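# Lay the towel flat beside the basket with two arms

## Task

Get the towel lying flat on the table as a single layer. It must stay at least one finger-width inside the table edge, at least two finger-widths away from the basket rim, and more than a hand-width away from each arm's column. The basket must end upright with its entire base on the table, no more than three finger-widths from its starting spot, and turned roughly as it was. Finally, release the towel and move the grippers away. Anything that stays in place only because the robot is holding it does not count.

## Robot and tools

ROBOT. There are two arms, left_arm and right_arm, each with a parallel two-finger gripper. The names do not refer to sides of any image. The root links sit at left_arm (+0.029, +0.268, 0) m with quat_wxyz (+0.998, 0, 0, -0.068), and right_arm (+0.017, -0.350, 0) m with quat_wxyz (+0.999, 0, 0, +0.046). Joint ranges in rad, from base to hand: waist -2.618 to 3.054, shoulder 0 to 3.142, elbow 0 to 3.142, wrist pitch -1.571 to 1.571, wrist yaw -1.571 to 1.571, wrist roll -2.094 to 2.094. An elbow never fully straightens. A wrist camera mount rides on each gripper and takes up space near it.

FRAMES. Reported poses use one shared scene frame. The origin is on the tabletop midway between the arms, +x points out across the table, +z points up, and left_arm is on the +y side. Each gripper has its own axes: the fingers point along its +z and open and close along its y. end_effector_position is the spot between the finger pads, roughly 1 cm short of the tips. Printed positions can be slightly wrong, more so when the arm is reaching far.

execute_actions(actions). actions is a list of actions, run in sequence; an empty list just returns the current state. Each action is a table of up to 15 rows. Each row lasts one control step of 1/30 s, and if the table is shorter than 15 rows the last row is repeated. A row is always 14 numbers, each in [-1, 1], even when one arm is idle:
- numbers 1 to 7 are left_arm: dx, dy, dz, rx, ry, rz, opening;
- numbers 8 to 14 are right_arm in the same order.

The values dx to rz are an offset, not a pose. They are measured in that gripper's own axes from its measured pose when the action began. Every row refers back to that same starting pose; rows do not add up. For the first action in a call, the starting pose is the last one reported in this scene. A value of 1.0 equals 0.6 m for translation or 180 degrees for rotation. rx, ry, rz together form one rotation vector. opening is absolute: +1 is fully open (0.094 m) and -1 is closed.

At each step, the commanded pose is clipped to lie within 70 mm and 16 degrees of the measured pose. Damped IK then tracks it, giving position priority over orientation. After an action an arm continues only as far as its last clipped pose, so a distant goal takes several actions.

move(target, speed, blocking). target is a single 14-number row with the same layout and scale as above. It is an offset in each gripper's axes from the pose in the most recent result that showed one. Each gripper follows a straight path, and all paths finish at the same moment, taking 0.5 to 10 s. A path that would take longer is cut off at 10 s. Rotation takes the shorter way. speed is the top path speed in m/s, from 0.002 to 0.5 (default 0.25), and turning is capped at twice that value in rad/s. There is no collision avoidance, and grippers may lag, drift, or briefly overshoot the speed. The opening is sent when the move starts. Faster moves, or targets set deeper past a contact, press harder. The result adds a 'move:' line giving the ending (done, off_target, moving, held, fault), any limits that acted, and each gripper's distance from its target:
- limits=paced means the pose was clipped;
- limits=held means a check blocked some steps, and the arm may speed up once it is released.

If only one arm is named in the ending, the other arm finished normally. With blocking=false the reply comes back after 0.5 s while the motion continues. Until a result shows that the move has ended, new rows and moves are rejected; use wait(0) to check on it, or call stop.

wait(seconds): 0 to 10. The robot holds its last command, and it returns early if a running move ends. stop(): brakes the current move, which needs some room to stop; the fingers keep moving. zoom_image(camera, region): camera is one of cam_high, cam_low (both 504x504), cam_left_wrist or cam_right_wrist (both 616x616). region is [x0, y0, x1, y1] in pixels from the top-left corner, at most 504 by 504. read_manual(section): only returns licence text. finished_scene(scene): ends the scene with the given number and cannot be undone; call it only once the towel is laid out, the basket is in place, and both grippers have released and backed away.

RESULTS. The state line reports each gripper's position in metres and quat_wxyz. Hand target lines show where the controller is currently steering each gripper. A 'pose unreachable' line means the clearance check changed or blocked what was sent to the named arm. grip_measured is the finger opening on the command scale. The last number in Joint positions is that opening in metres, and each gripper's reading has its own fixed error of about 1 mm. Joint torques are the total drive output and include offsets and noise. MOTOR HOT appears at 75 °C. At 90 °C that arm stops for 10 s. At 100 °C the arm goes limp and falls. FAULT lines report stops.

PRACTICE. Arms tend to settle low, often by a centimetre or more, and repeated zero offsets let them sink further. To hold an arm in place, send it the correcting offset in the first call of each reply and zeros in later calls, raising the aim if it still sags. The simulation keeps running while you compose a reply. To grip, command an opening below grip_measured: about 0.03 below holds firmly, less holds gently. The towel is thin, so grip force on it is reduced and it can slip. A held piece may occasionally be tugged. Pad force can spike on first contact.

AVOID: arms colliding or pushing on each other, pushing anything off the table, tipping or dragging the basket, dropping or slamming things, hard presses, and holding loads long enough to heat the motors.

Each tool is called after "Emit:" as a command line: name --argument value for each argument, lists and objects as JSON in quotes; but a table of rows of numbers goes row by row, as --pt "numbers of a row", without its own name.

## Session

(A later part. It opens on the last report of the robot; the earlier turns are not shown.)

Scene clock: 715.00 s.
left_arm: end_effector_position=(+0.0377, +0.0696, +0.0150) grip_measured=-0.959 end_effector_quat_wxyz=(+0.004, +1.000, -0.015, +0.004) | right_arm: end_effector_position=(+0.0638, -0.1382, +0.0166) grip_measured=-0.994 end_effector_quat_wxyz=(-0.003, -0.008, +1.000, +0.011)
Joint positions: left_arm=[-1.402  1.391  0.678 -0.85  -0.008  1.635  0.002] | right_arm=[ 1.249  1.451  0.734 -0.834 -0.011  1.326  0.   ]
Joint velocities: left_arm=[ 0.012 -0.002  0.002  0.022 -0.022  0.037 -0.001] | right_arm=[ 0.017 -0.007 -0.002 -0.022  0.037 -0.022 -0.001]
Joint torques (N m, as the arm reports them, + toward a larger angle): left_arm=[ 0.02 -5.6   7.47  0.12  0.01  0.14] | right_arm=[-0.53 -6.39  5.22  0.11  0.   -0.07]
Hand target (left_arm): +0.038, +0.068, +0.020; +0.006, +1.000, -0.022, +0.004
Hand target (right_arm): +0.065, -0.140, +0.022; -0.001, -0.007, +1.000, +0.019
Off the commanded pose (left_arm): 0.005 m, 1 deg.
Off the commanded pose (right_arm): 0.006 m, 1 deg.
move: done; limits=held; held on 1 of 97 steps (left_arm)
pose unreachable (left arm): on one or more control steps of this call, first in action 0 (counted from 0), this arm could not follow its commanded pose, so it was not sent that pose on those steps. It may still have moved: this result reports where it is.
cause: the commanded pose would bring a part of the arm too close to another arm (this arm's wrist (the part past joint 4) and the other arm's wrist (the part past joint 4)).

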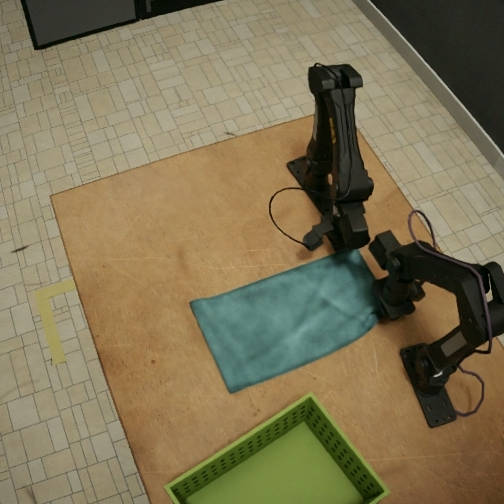

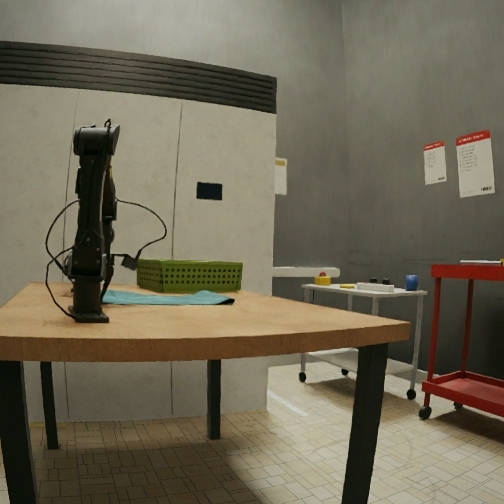

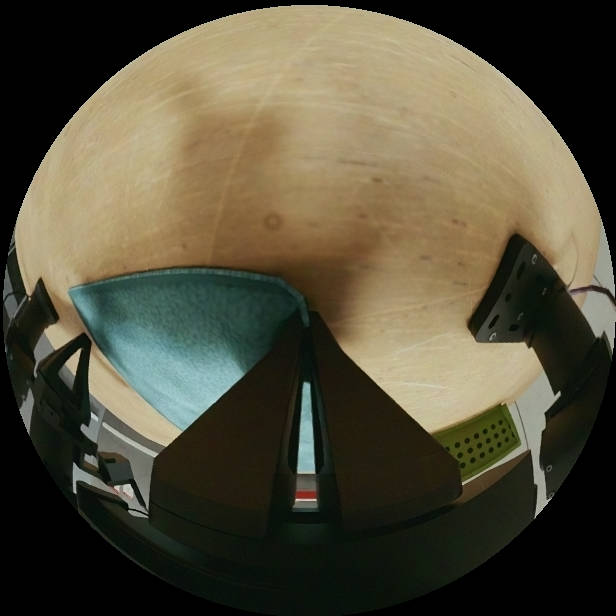

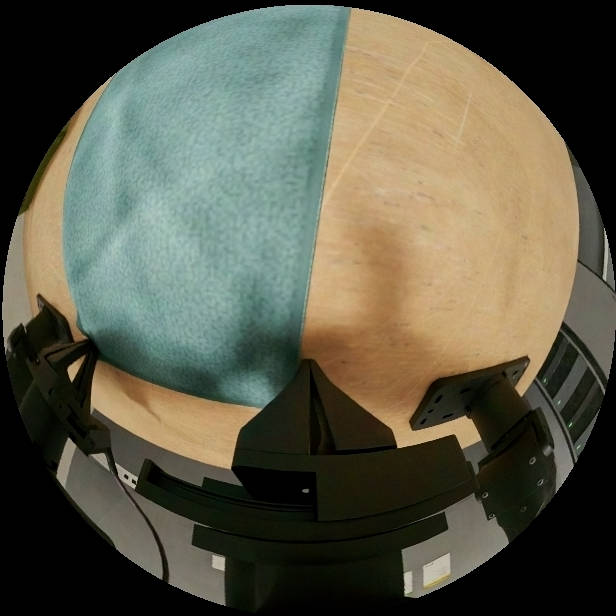

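Emit:
move --target '[0,0.03,-0.008,0,0,0,-1,0,-0.004,-0.04,0,0,0,0.1]' --speed 0.05

Scene clock: 718.60 s.
left_arm: end_effector_position=(+0.0377, +0.0695, +0.0147) grip_measured=-0.959 end_effector_quat_wxyz=(+0.003, +1.000, -0.017, +0.004) | right_arm: end_effector_position=(+0.0614, -0.1484, +0.0286) grip_measured=+0.098 end_effector_quat_wxyz=(-0.008, -0.007, +1.000, -0.009)
Joint positions: left_arm=[-1.402  1.393  0.678 -0.849 -0.008  1.637  0.002] | right_arm=[ 1.249  1.425  0.765 -0.931 -0.011  1.326  0.052]
Joint velocities: left_arm=[ 0.012 -0.002  0.012  0.066  0.051 -0.051 -0.   ] | right_arm=[ 0.032  0.007 -0.022  0.022 -0.007 -0.037 -0.   ]
Joint torques (N m, as the arm reports them, + toward a larger angle): left_arm=[ 0.15 -4.77  6.39  0.28  0.01  0.05] | right_arm=[-0.32 -5.72  8.23  0.07  0.   -0.05]
Hand target (left_arm): +0.038, +0.070, +0.015; +0.003, +1.000, -0.017, +0.004
Hand target (right_arm): +0.064, -0.141, +0.040; -0.003, -0.008, +1.000, +0.011
Off the commanded pose (left_arm): 0.019 m, 0 deg.
Off the commanded pose (right_arm): 0.014 m, 2 deg.
move: held (left_arm), off_target (right_arm); limits=held; held on 24 of 30 steps (left_arm), including the last (left_arm)
pose unreachable (left arm): on one or more control steps of this call, first in action 0 (counted from 0), this arm could not follow its commanded pose, so it was not sent that pose on those steps. On the call's last step it was still not sent that pose. It may still have moved: this result reports where it is.
cause: the commanded pose would bring a part of the arm too close to another arm (this arm's wrist (the part past joint 4) and the other arm's wrist (the part past joint 4)).

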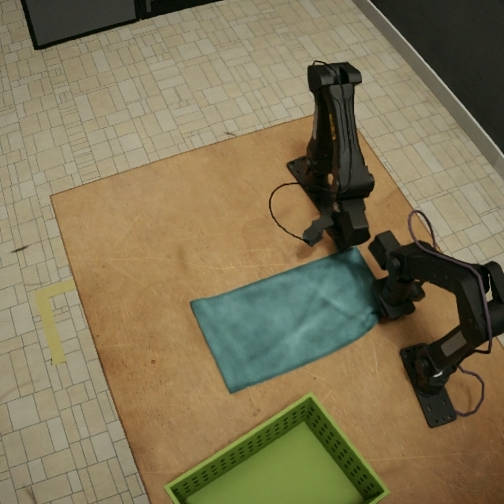

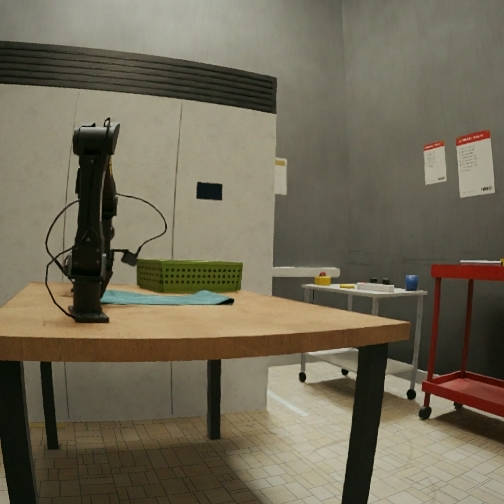

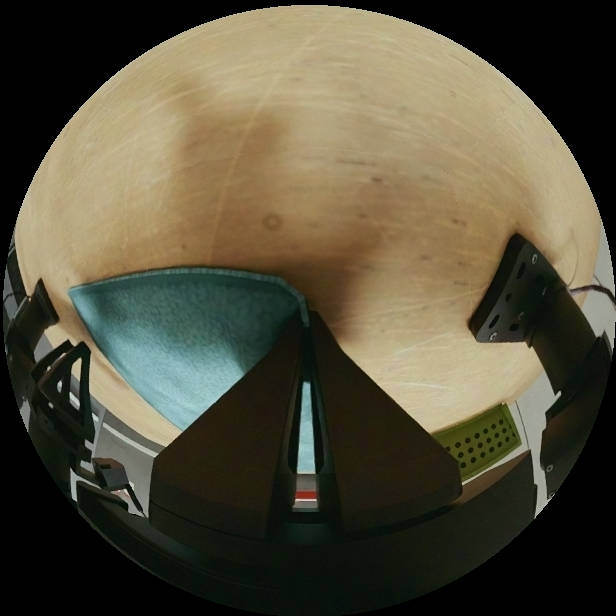

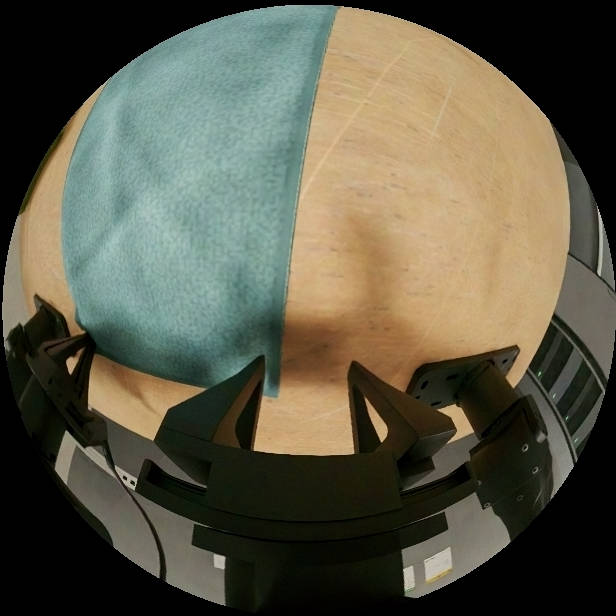

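Emit:
move --target '[0,0,-0.005,-0.14,0,0,-1,0,0.0,-0.015,0,0,0,0.1]' --speed 0.1

Scene clock: 730.00 s.
left_arm: end_effector_position=(+0.0395, +0.0651, +0.0215) grip_measured=-0.960 end_effector_quat_wxyz=(+0.221, +0.975, -0.011, +0.009) | right_arm: end_effector_position=(+0.0599, -0.1549, +0.0288) grip_measured=+0.098 end_effector_quat_wxyz=(-0.011, -0.007, +1.000, -0.022)
Joint positions: left_arm=[-1.375  0.909  0.341 -0.557  0.015  1.652  0.002] | right_arm=[ 1.249  1.425  0.765 -0.958 -0.011  1.326  0.052]
Joint velocities: left_arm=[-0.027  0.002  0.007 -0.051 -0.066  0.007  0.   ] | right_arm=[-0.012  0.007  0.007 -0.095  0.066  0.022  0.   ]
Joint torques (N m, as the arm reports them, + toward a larger angle): left_arm=[ 0.68 -2.8   5.36  1.08  0.21  0.11] | right_arm=[-0.04 -4.63  8.16 -0.03  0.   -0.01]
Hand target (left_arm): +0.038, +0.070, +0.017; +0.221, +0.975, -0.014, +0.002
Hand target (right_arm): +0.062, -0.148, +0.037; -0.008, -0.007, +1.000, -0.009
Off the commanded pose (left_arm): 0.006 m, 1 deg.
Off the commanded pose (right_arm): 0.011 m, 2 deg.
move: off_target (right_arm)

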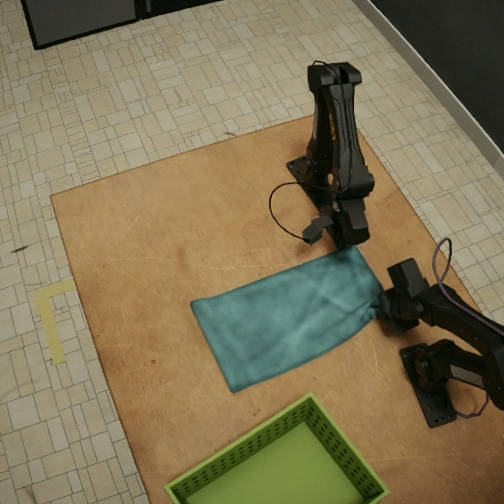

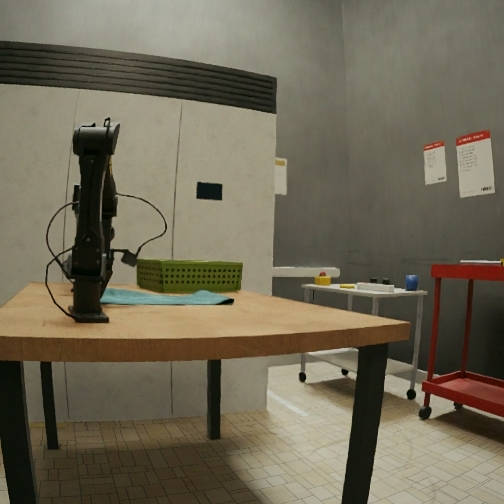

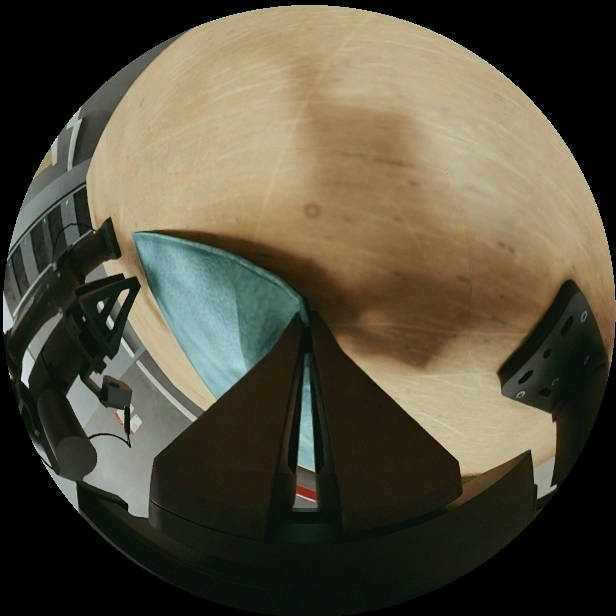

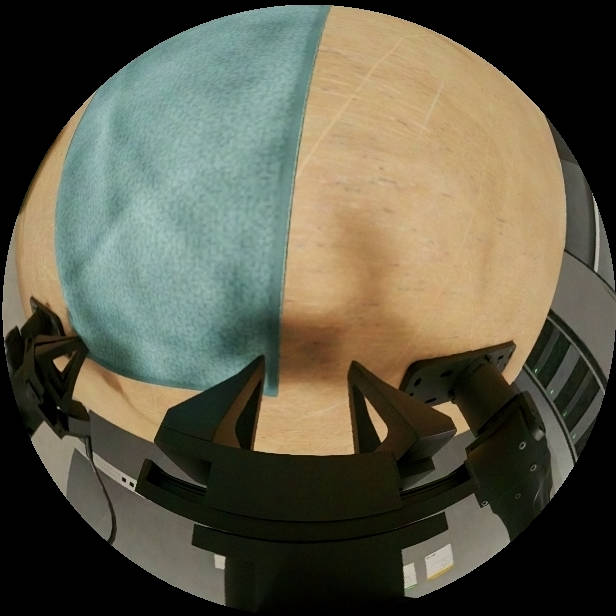

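Emit:
execute_actions --actions '[]'

Scene clock: 741.77 s.
left_arm: end_effector_position=(+0.0394, +0.0645, +0.0218) grip_measured=-0.960 end_effector_quat_wxyz=(+0.222, +0.975, -0.012, +0.008) | right_arm: end_effector_position=(+0.0599, -0.1549, +0.0288) grip_measured=+0.098 end_effector_quat_wxyz=(-0.011, -0.007, +1.000, -0.022)
Joint positions: left_arm=[-1.375  0.909  0.341 -0.554  0.015  1.652  0.002] | right_arm=[ 1.249  1.425  0.765 -0.958 -0.011  1.326  0.052]
Joint velocities: left_arm=[ 0.002 -0.002 -0.002  0.051  0.007 -0.066 -0.002] | right_arm=[ 0.002 -0.017 -0.022  0.007 -0.066 -0.007  0.001]
Joint torques (N m, as the arm reports them, + toward a larger angle): left_arm=[ 0.71 -2.65  5.38  1.11  0.18  0.12] | right_arm=[-0.04 -4.63  8.17  0.01  0.   -0.01]
Hand target (left_arm): +0.038, +0.069, +0.017; +0.221, +0.975, -0.014, +0.002
Hand target (right_arm): +0.062, -0.148, +0.037; -0.008, -0.007, +1.000, -0.009
Off the commanded pose (left_arm): 0.007 m, 1 deg.
Off the commanded pose (right_arm): 0.011 m, 2 deg.

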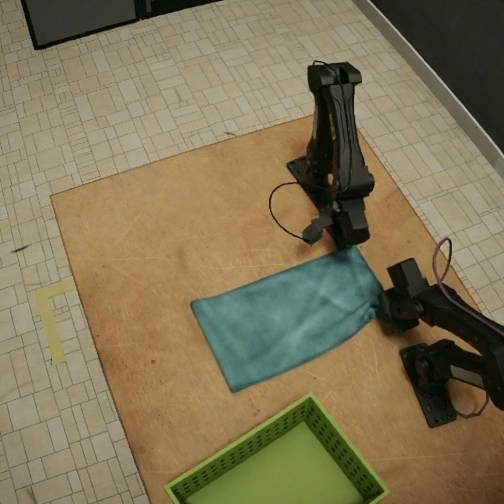

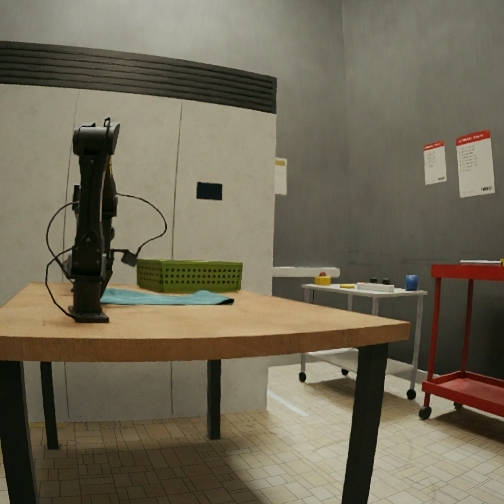

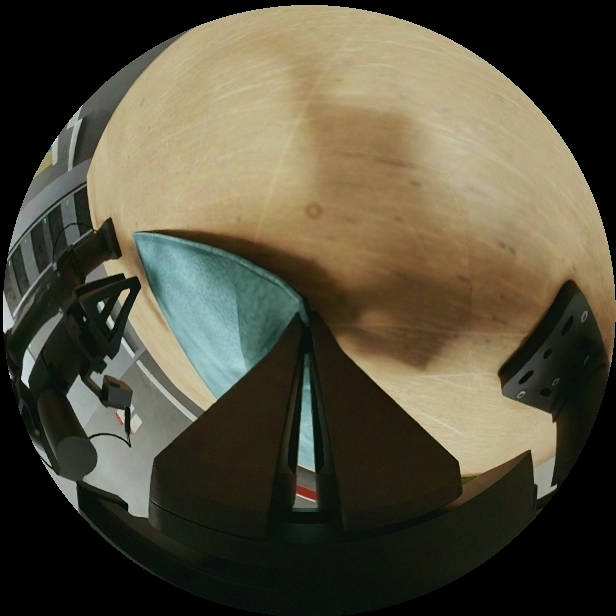

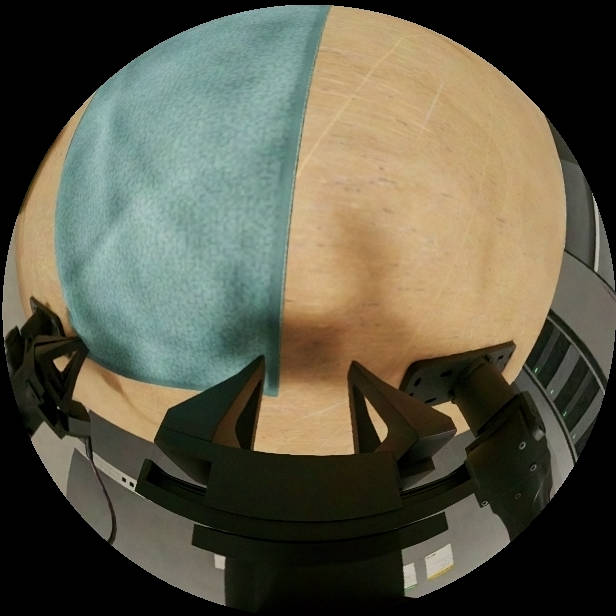

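Emit:
move --target '[0,0.03,0.022,0,0,0,-1, -0.005,0.02,0.042,0,0,0,0.0]' --speed 0.03

Scene clock: 757.13 s.
left_arm: end_effector_position=(+0.0403, +0.0503, +0.0119) grip_measured=-0.960 end_effector_quat_wxyz=(+0.216, +0.976, -0.012, +0.008) | right_arm: end_effector_position=(+0.0615, -0.1480, +0.0139) grip_measured=+0.002 end_effector_quat_wxyz=(-0.011, -0.007, +1.000, -0.022)
Joint positions: left_arm=[-1.375  1.04   0.353 -0.448  0.015  1.652  0.002] | right_arm=[ 1.249  1.485  0.751 -0.885 -0.011  1.326  0.047]
Joint velocities: left_arm=[ 0.017  0.027 -0.007  0.007  0.007 -0.037  0.001] | right_arm=[ 0.017 -0.002  0.017  0.022  0.081  0.066 -0.   ]
Joint torques (N m, as the arm reports them, + toward a larger angle): left_arm=[-0.73 -0.89  9.56  1.07 -0.05 -0.1 ] | right_arm=[ 0.12 -1.31  4.14  0.56  0.    0.01]
Hand target (left_arm): +0.039, +0.043, +0.018; +0.222, +0.975, -0.012, +0.008
Hand target (right_arm): +0.062, -0.145, +0.004; -0.011, -0.007, +1.000, -0.022
Off the commanded pose (left_arm): 0.010 m, 1 deg.
Off the commanded pose (right_arm): 0.012 m, 0 deg.
move: off_target (right_arm)

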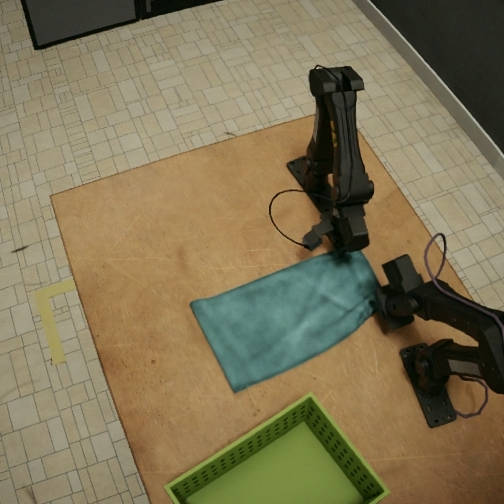

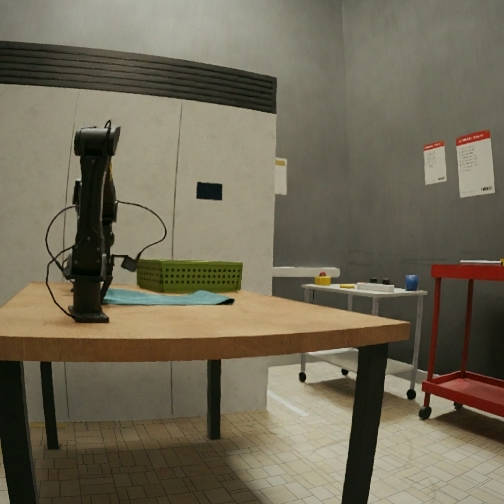

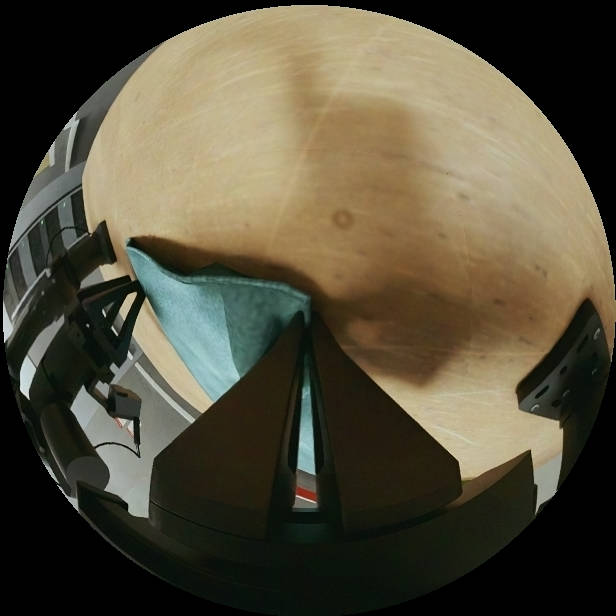

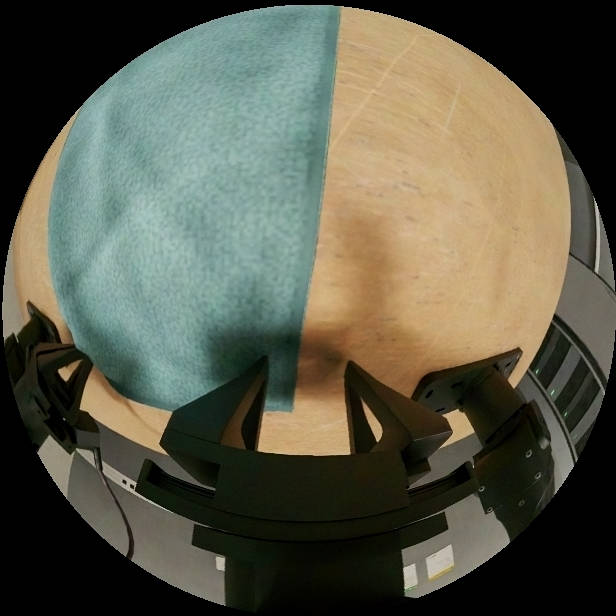

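Emit:
execute_actions --actions '[[[0,0,0,0,0,0,-1, 0,0.004,0.02,0,0,0,-0.05],[0,0,0,0,0,0,-1, 0,0.004,0.02,0,0,0,-0.12],[0,0,0,0,0,0,-1, 0,0.004,0.02,0,0,0,-0.2],[0,0,0,0,0,0,-1, 0,0.004,0.02,0,0,0,-0.28],[0,0,0,0,0,0,-1, 0,0.004,0.02,0,0,0,-0.36],[0,0,0,0,0,0,-1, 0,0.004,0.02,0,0,0,-0.44],[0,0,0,0,0,0,-1, 0,0.004,0.02,0,0,0,-0.52],[0,0,0,0,0,0,-1, 0,0.004,0.02,0,0,0,-0.6],[0,0,0,0,0,0,-1, 0,0.004,0.02,0,0,0,-0.68],[0,0,0,0,0,0,-1, 0,0.004,0.02,0,0,0,-0.76],[0,0,0,0,0,0,-1, 0,0.004,0.02,0,0,0,-0.84],[0,0,0,0,0,0,-1, 0,0.004,0.02,0,0,0,-0.9],[0,0,0,0,0,0,-1, 0,0.004,0.02,0,0,0,-0.95],[0,0,0,0,0,0,-1, 0,0.004,0.02,0,0,0,-1],[0,0,0,0,0,0,-1, 0,0.004,0.02,0,0,0,-1]],[[0,0,0,0,0,0,-1, 0,0,0.01,0,0,0,-1]]]'

Scene clock: 762.80 s.
left_arm: end_effector_position=(+0.0403, +0.0499, +0.0120) grip_measured=-0.960 end_effector_quat_wxyz=(+0.216, +0.976, -0.012, +0.008) | right_arm: end_effector_position=(+0.0631, -0.1342, +0.0136) grip_measured=-0.994 end_effector_quat_wxyz=(-0.009, -0.008, +1.000, +0.006)
Joint positions: left_arm=[-1.375  1.041  0.353 -0.447  0.015  1.652  0.002] | right_arm=[ 1.249  1.485  0.751 -0.83  -0.02   1.326  0.   ]
Joint velocities: left_arm=[-0.012  0.002 -0.002 -0.081 -0.037 -0.037  0.001] | right_arm=[-0.027 -0.002 -0.007  0.051 -0.022  0.007 -0.001]
Joint torques (N m, as the arm reports them, + toward a larger angle): left_arm=[ 0.04 -1.84  7.2   1.07  0.02  0.01] | right_arm=[ 0.04 -3.03  4.21  0.43  0.    0.  ]
Hand target (left_arm): +0.040, +0.050, +0.012; +0.216, +0.976, -0.012, +0.008
Hand target (right_arm): +0.063, -0.135, +0.008; -0.009, -0.008, +1.000, +0.005
Off the commanded pose (left_arm): 0.000 m, 0 deg.
Off the commanded pose (right_arm): 0.006 m, 0 deg.

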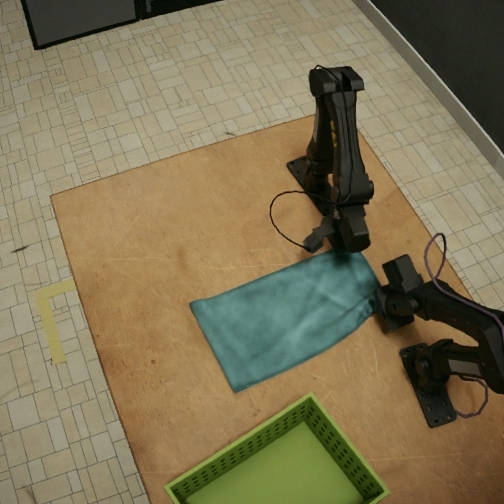

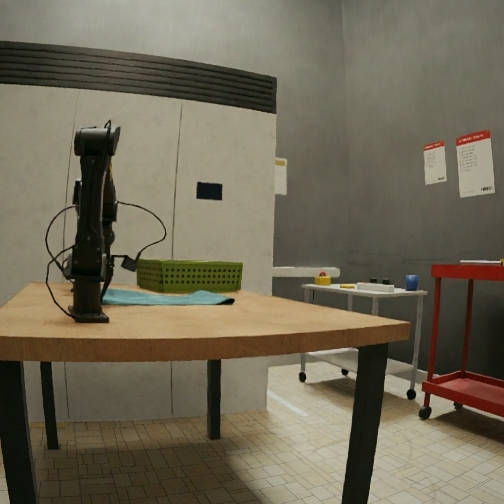

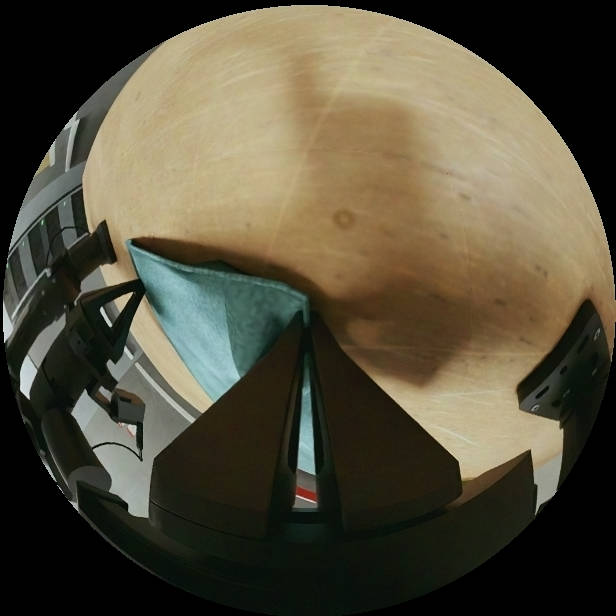

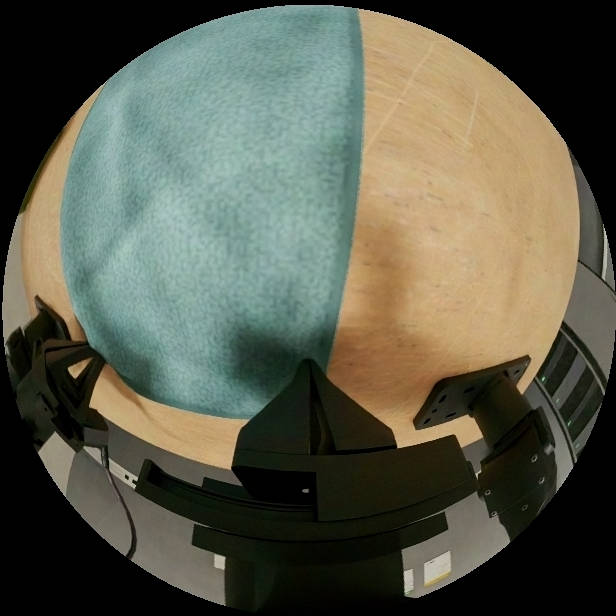

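Emit:
move --target '[-0.075,-0.02,-0.018,0,0,0,-1, 0.075,0,0.016,0,0,0,-1]' --speed 0.025

Scene clock: 779.70 s.
left_arm: end_effector_position=(-0.0052, +0.0587, +0.0187) grip_measured=-0.960 end_effector_quat_wxyz=(+0.225, +0.974, -0.014, +0.006) | right_arm: end_effector_position=(+0.0287, -0.1277, +0.0128) grip_measured=-0.994 end_effector_quat_wxyz=(+0.007, -0.003, +1.000, +0.008)
Joint positions: left_arm=[-1.701  0.981  0.353 -0.505 -0.12   1.361  0.002] | right_arm=[ 1.434  1.485  0.747 -0.816  0.013  1.519  0.   ]
Joint velocities: left_arm=[ 0.002  0.012  0.002 -0.037  0.007 -0.066  0.001] | right_arm=[ 0.002  0.017 -0.017 -0.007  0.066  0.037  0.   ]
Joint torques (N m, as the arm reports them, + toward a larger angle): left_arm=[-0.64 -3.1   6.37  0.84 -0.14 -0.07] | right_arm=[ 1.39 -4.54  1.92  0.46 -0.29  0.03]
Hand target (left_arm): -0.004, +0.065, +0.016; +0.218, +0.976, -0.012, +0.008
Hand target (right_arm): +0.018, -0.135, +0.006; -0.011, -0.008, +1.000, +0.005
Off the commanded pose (left_arm): 0.008 m, 1 deg.
Off the commanded pose (right_arm): 0.015 m, 2 deg.
move: off_target (right_arm)

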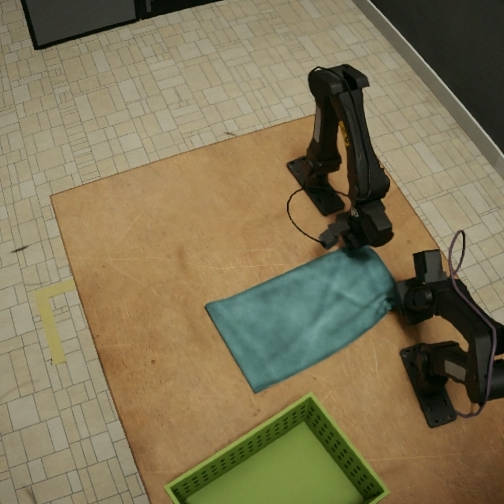

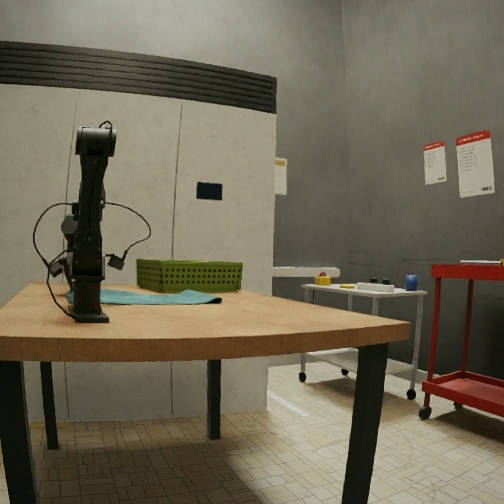

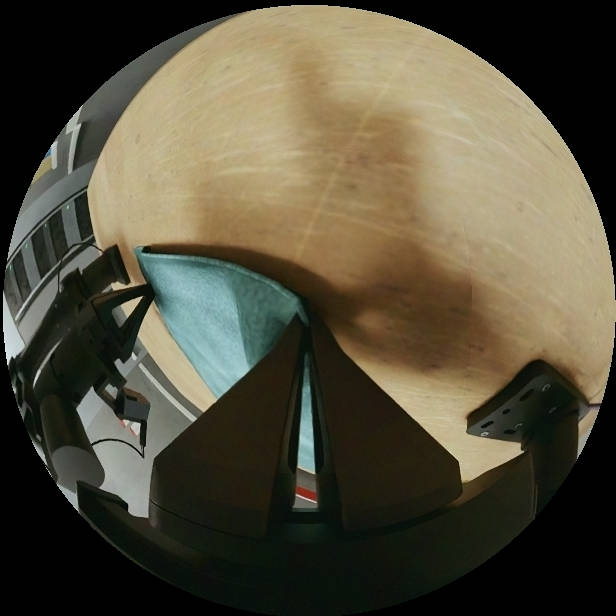

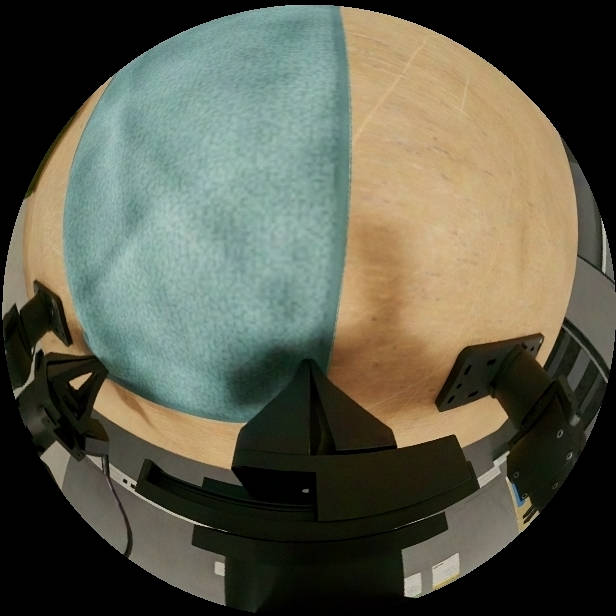

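Emit:
zoom_image --camera "cam_low" --region '[60, 260, 260, 330]'

Emit:
zoom_image --camera "cam_high" --region '[180, 230, 420, 410]'

Region (60, 260, 260, 330) of cam_low's 504x504 image, scaled by 2.520, with more detail than that image has; it fills the top 176 rows of this view, and the rest is white.

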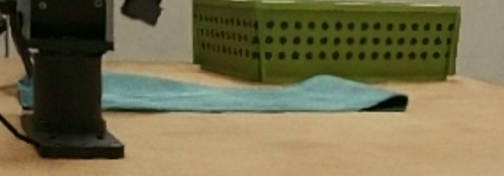

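Region (180, 230, 420, 410) of cam_high's 504x504 image, scaled by 2.100, with more detail than that image has; it fills the top 378 rows of this view, and the rest is white.

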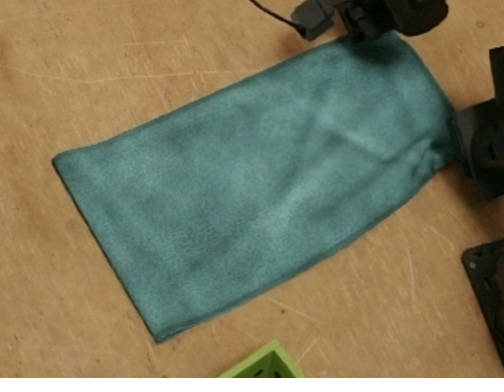

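Emit:
execute_actions --actions '[[[0,0,0,0,0,0,-0.9, 0,0,-0.01,0,0,0,-1],[0,0,0,0,0,0,-0.8, 0,0,-0.02,0,0,0,-1],[0,0,0,0,0,0,-0.7, 0,0,-0.03,0,0,0,-1],[0,0,0,0,0,0,-0.6, 0,0,-0.04,0,0,0,-1],[0,0,0,0,0,0,-0.5, 0,0,-0.05,0,0,0,-1],[0,0,-0.01,0,0,0,-0.5, 0,0,-0.06,0,0,0,-1],[0,0,-0.02,0,0,0,-0.5, 0,0,-0.07,0,0,0,-1],[0,0,-0.03,0,0,0,-0.5, 0,0,-0.08,0,0,0,-1],[0,0,-0.04,0,0,0,-0.5, 0,0,-0.08,0,0,0,-1],[0,0,-0.05,0,0,0,-0.5, 0,0,-0.08,0,0,0,-1],[0,0,-0.06,0,0,0,-0.5, 0,0,-0.08,0,0,0,-1],[0,0,-0.07,0,0,0,-0.5, 0,0,-0.08,0,0,0,-1],[0,0,-0.08,0,0,0,-0.5, 0,0,-0.08,0,0,0,-1]]]'

Scene clock: 846.77 s.
left_arm: end_effector_position=(-0.0078, +0.0663, +0.0500) grip_measured=-0.502 end_effector_quat_wxyz=(+0.240, +0.971, -0.019, -0.001) | right_arm: end_effector_position=(+0.0292, -0.1259, +0.0500) grip_measured=-0.994 end_effector_quat_wxyz=(+0.008, -0.002, +1.000, +0.006)
Joint positions: left_arm=[-1.726  0.842  0.422 -0.681 -0.122  1.349  0.023] | right_arm=[ 1.434  1.43   0.86  -0.988  0.016  1.521  0.   ]
Joint velocities: left_arm=[-0.105 -0.369  0.33  -0.564  0.007 -0.022 -0.001] | right_arm=[-0.002 -0.017  0.007 -0.183 -0.022 -0.081  0.001]
Joint torques (N m, as the arm reports them, + toward a larger angle): left_arm=[-0.48 -1.59  9.5   0.79 -0.17 -0.11] | right_arm=[ 0.14 -5.61  8.1   0.12 -0.01  0.  ]
Hand target (left_arm): -0.005, +0.077, +0.059; +0.226, +0.974, -0.015, +0.005
Hand target (right_arm): +0.028, -0.128, +0.060; +0.007, -0.003, +1.000, +0.008
Off the commanded pose (left_arm): 0.018 m, 2 deg.
Off the commanded pose (right_arm): 0.011 m, 0 deg.

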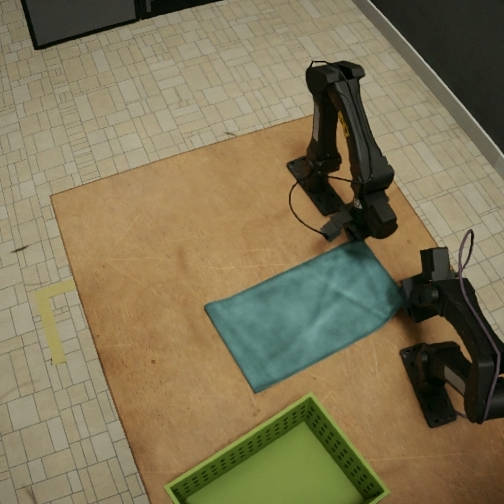

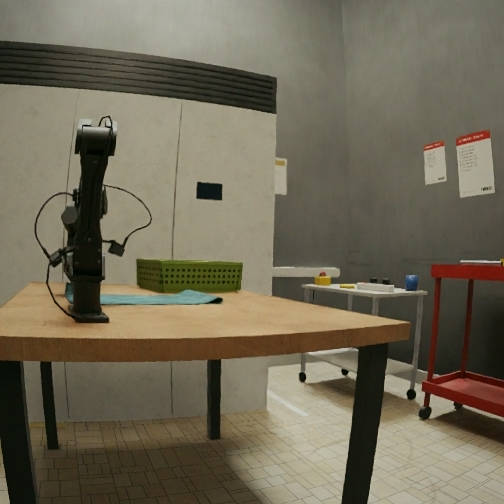

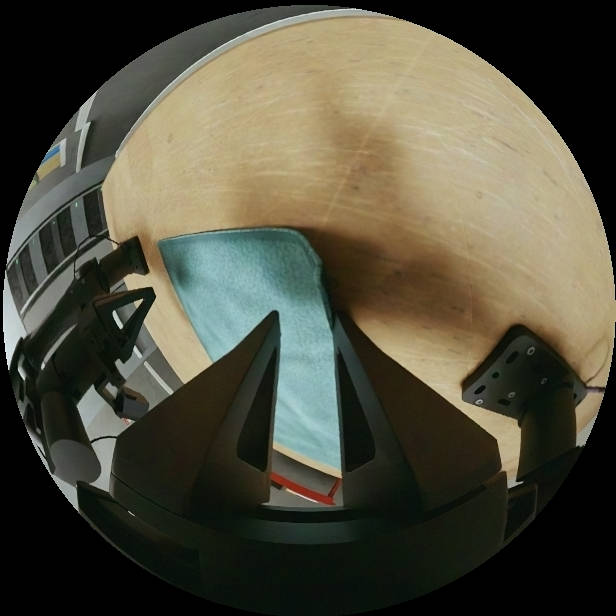

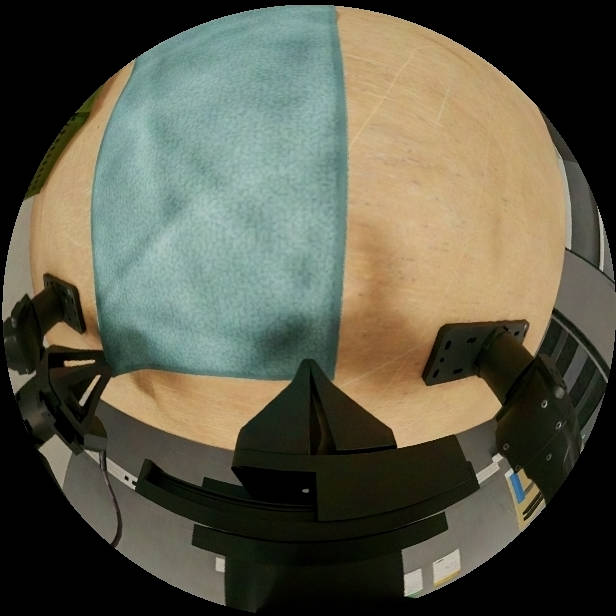

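Emit:
move --target '[0.213,-0.055,-0.161,0.0814,0.1745,-0.705,0.2, -0.635,-0.01,-0.05,0,0,0.444,0.2]' --speed 0.3

Scene clock: 884.23 s.
left_arm: end_effector_position=(+0.1207, +0.1412, +0.1132) grip_measured=+0.198 end_effector_quat_wxyz=(-0.001, +0.451, +0.893, +0.012) | right_arm: end_effector_position=(+0.4076, -0.1292, +0.0836) grip_measured=+0.197 end_effector_quat_wxyz=(+0.011, +0.635, +0.772, +0.009)
Joint positions: left_arm=[-0.837  1.134  0.909 -1.359 -0.019 -0.037  0.056] | right_arm=[ 0.428  2.275  2.083 -1.354  0.014  1.895  0.056]
Joint velocities: left_arm=[-0.002  0.002 -0.012  0.022 -0.022 -0.037 -0.001] | right_arm=[ 0.012 -0.002 -0.002  0.007 -0.007  0.051  0.   ]
Joint torques (N m, as the arm reports them, + toward a larger angle): left_arm=[ 0.6  -1.84  9.57  0.11  0.12 -0.11] | right_arm=[ -0.5  -10.11   9.08   0.06   0.03   0.13]
Hand target (left_arm): +0.122, +0.138, +0.119; -0.002, +0.442, +0.897, +0.005
Hand target (right_arm): +0.411, -0.131, +0.089; +0.013, +0.641, +0.768, +0.011
Off the commanded pose (left_arm): 0.010 m, 2 deg.
Off the commanded pose (right_arm): 0.004 m, 1 deg.
move: done

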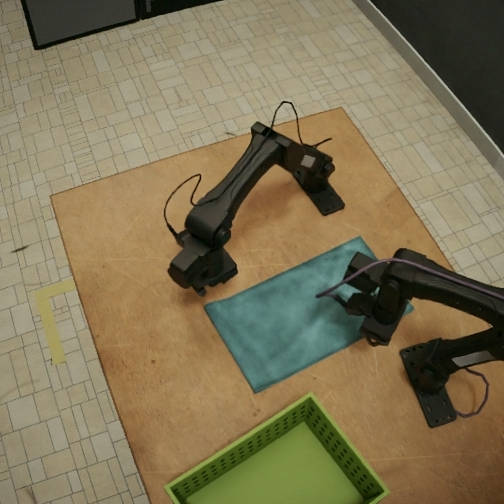

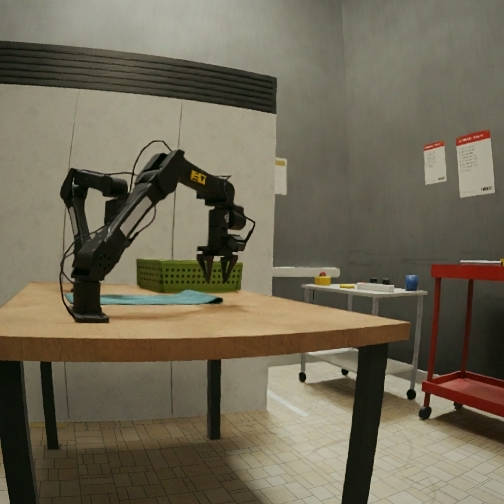

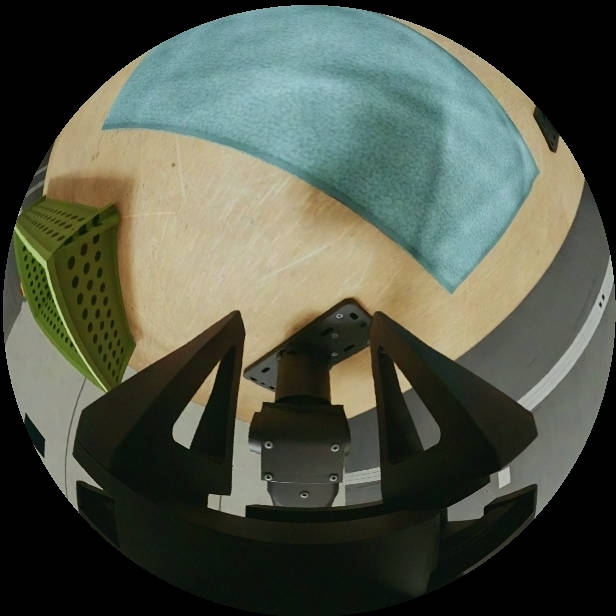

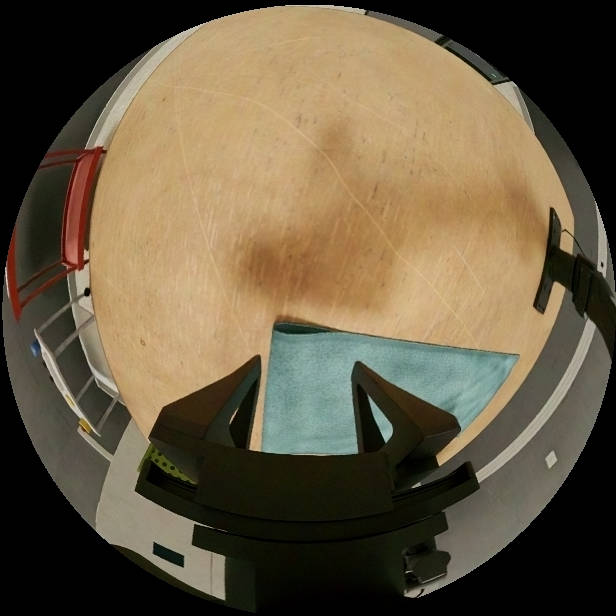

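Emit:
move --target '[-0.338,0.371,0.047,0,0,-0.753,0.0, 0,0,-0.008,0,0,0,0.0]' --speed 0.3

Scene clock: 905.07 s.
left_arm: end_effector_position=(+0.4158, +0.1104, +0.0827) grip_measured=+0.002 end_effector_quat_wxyz=(-0.008, +0.648, -0.761, -0.006) | right_arm: end_effector_position=(+0.4070, -0.1295, +0.0836) grip_measured=+0.002 end_effector_quat_wxyz=(+0.011, +0.635, +0.772, +0.008)
Joint positions: left_arm=[-0.263  2.161  1.894 -1.307 -0.019 -1.809  0.047] | right_arm=[ 0.428  2.275  2.083 -1.357  0.014  1.896  0.047]
Joint velocities: left_arm=[-0.002 -0.007  0.007 -0.051 -0.007  0.022 -0.   ] | right_arm=[ 0.002 -0.007 -0.032  0.051 -0.007 -0.051 -0.   ]
Joint torques (N m, as the arm reports them, + toward a larger angle): left_arm=[  0.55 -12.04   9.66   0.07  -0.08  -0.09] | right_arm=[  0.01 -10.51   8.19   0.09   0.01  -0.02]
Hand target (left_arm): +0.419, +0.113, +0.085; +0.009, -0.656, +0.755, +0.009
Hand target (right_arm): +0.407, -0.129, +0.088; +0.011, +0.635, +0.772, +0.009
Off the commanded pose (left_arm): 0.006 m, 1 deg.
Off the commanded pose (right_arm): 0.005 m, 0 deg.
move: done

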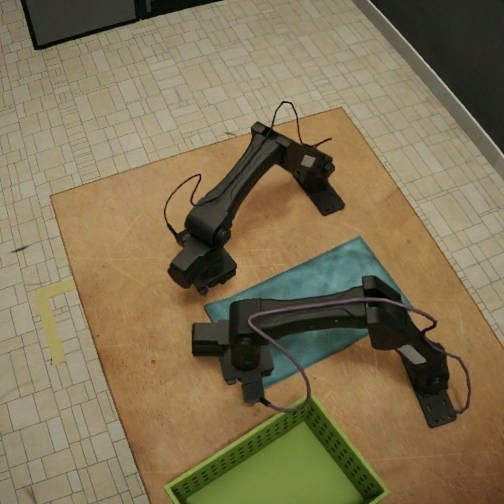

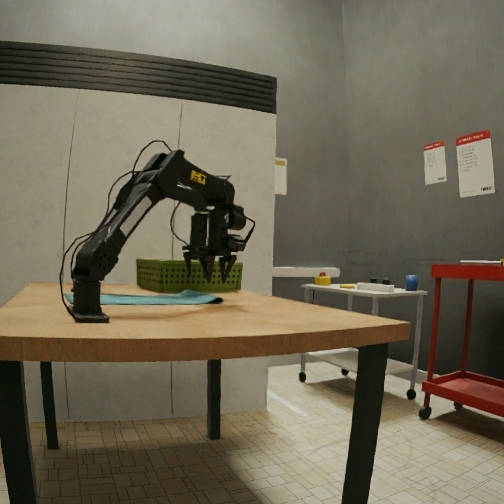

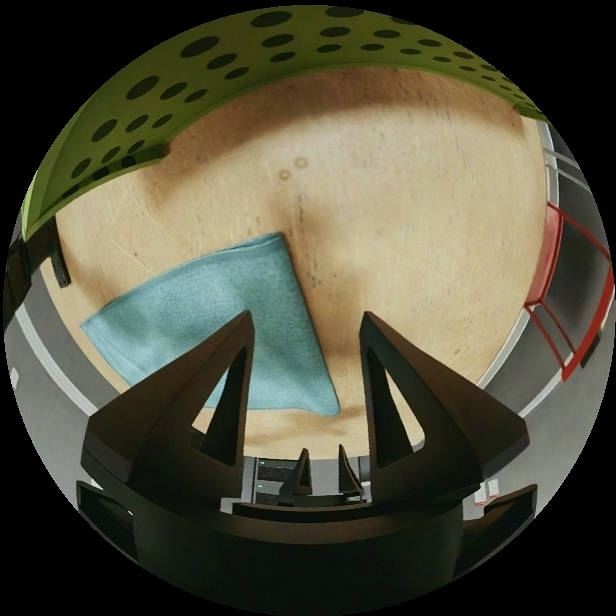

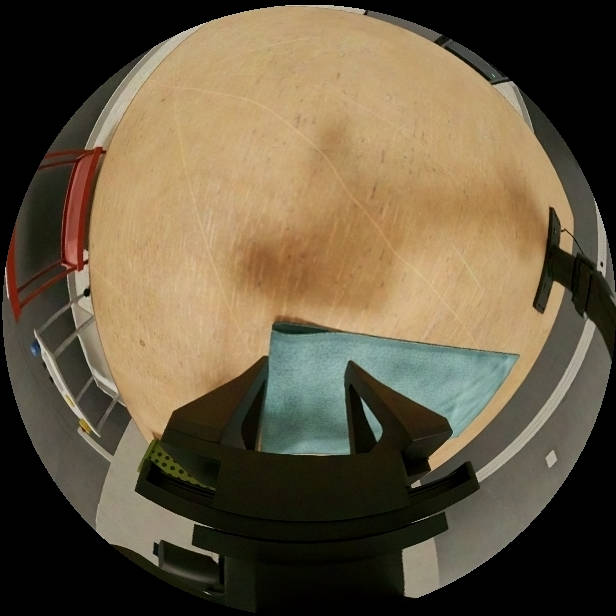

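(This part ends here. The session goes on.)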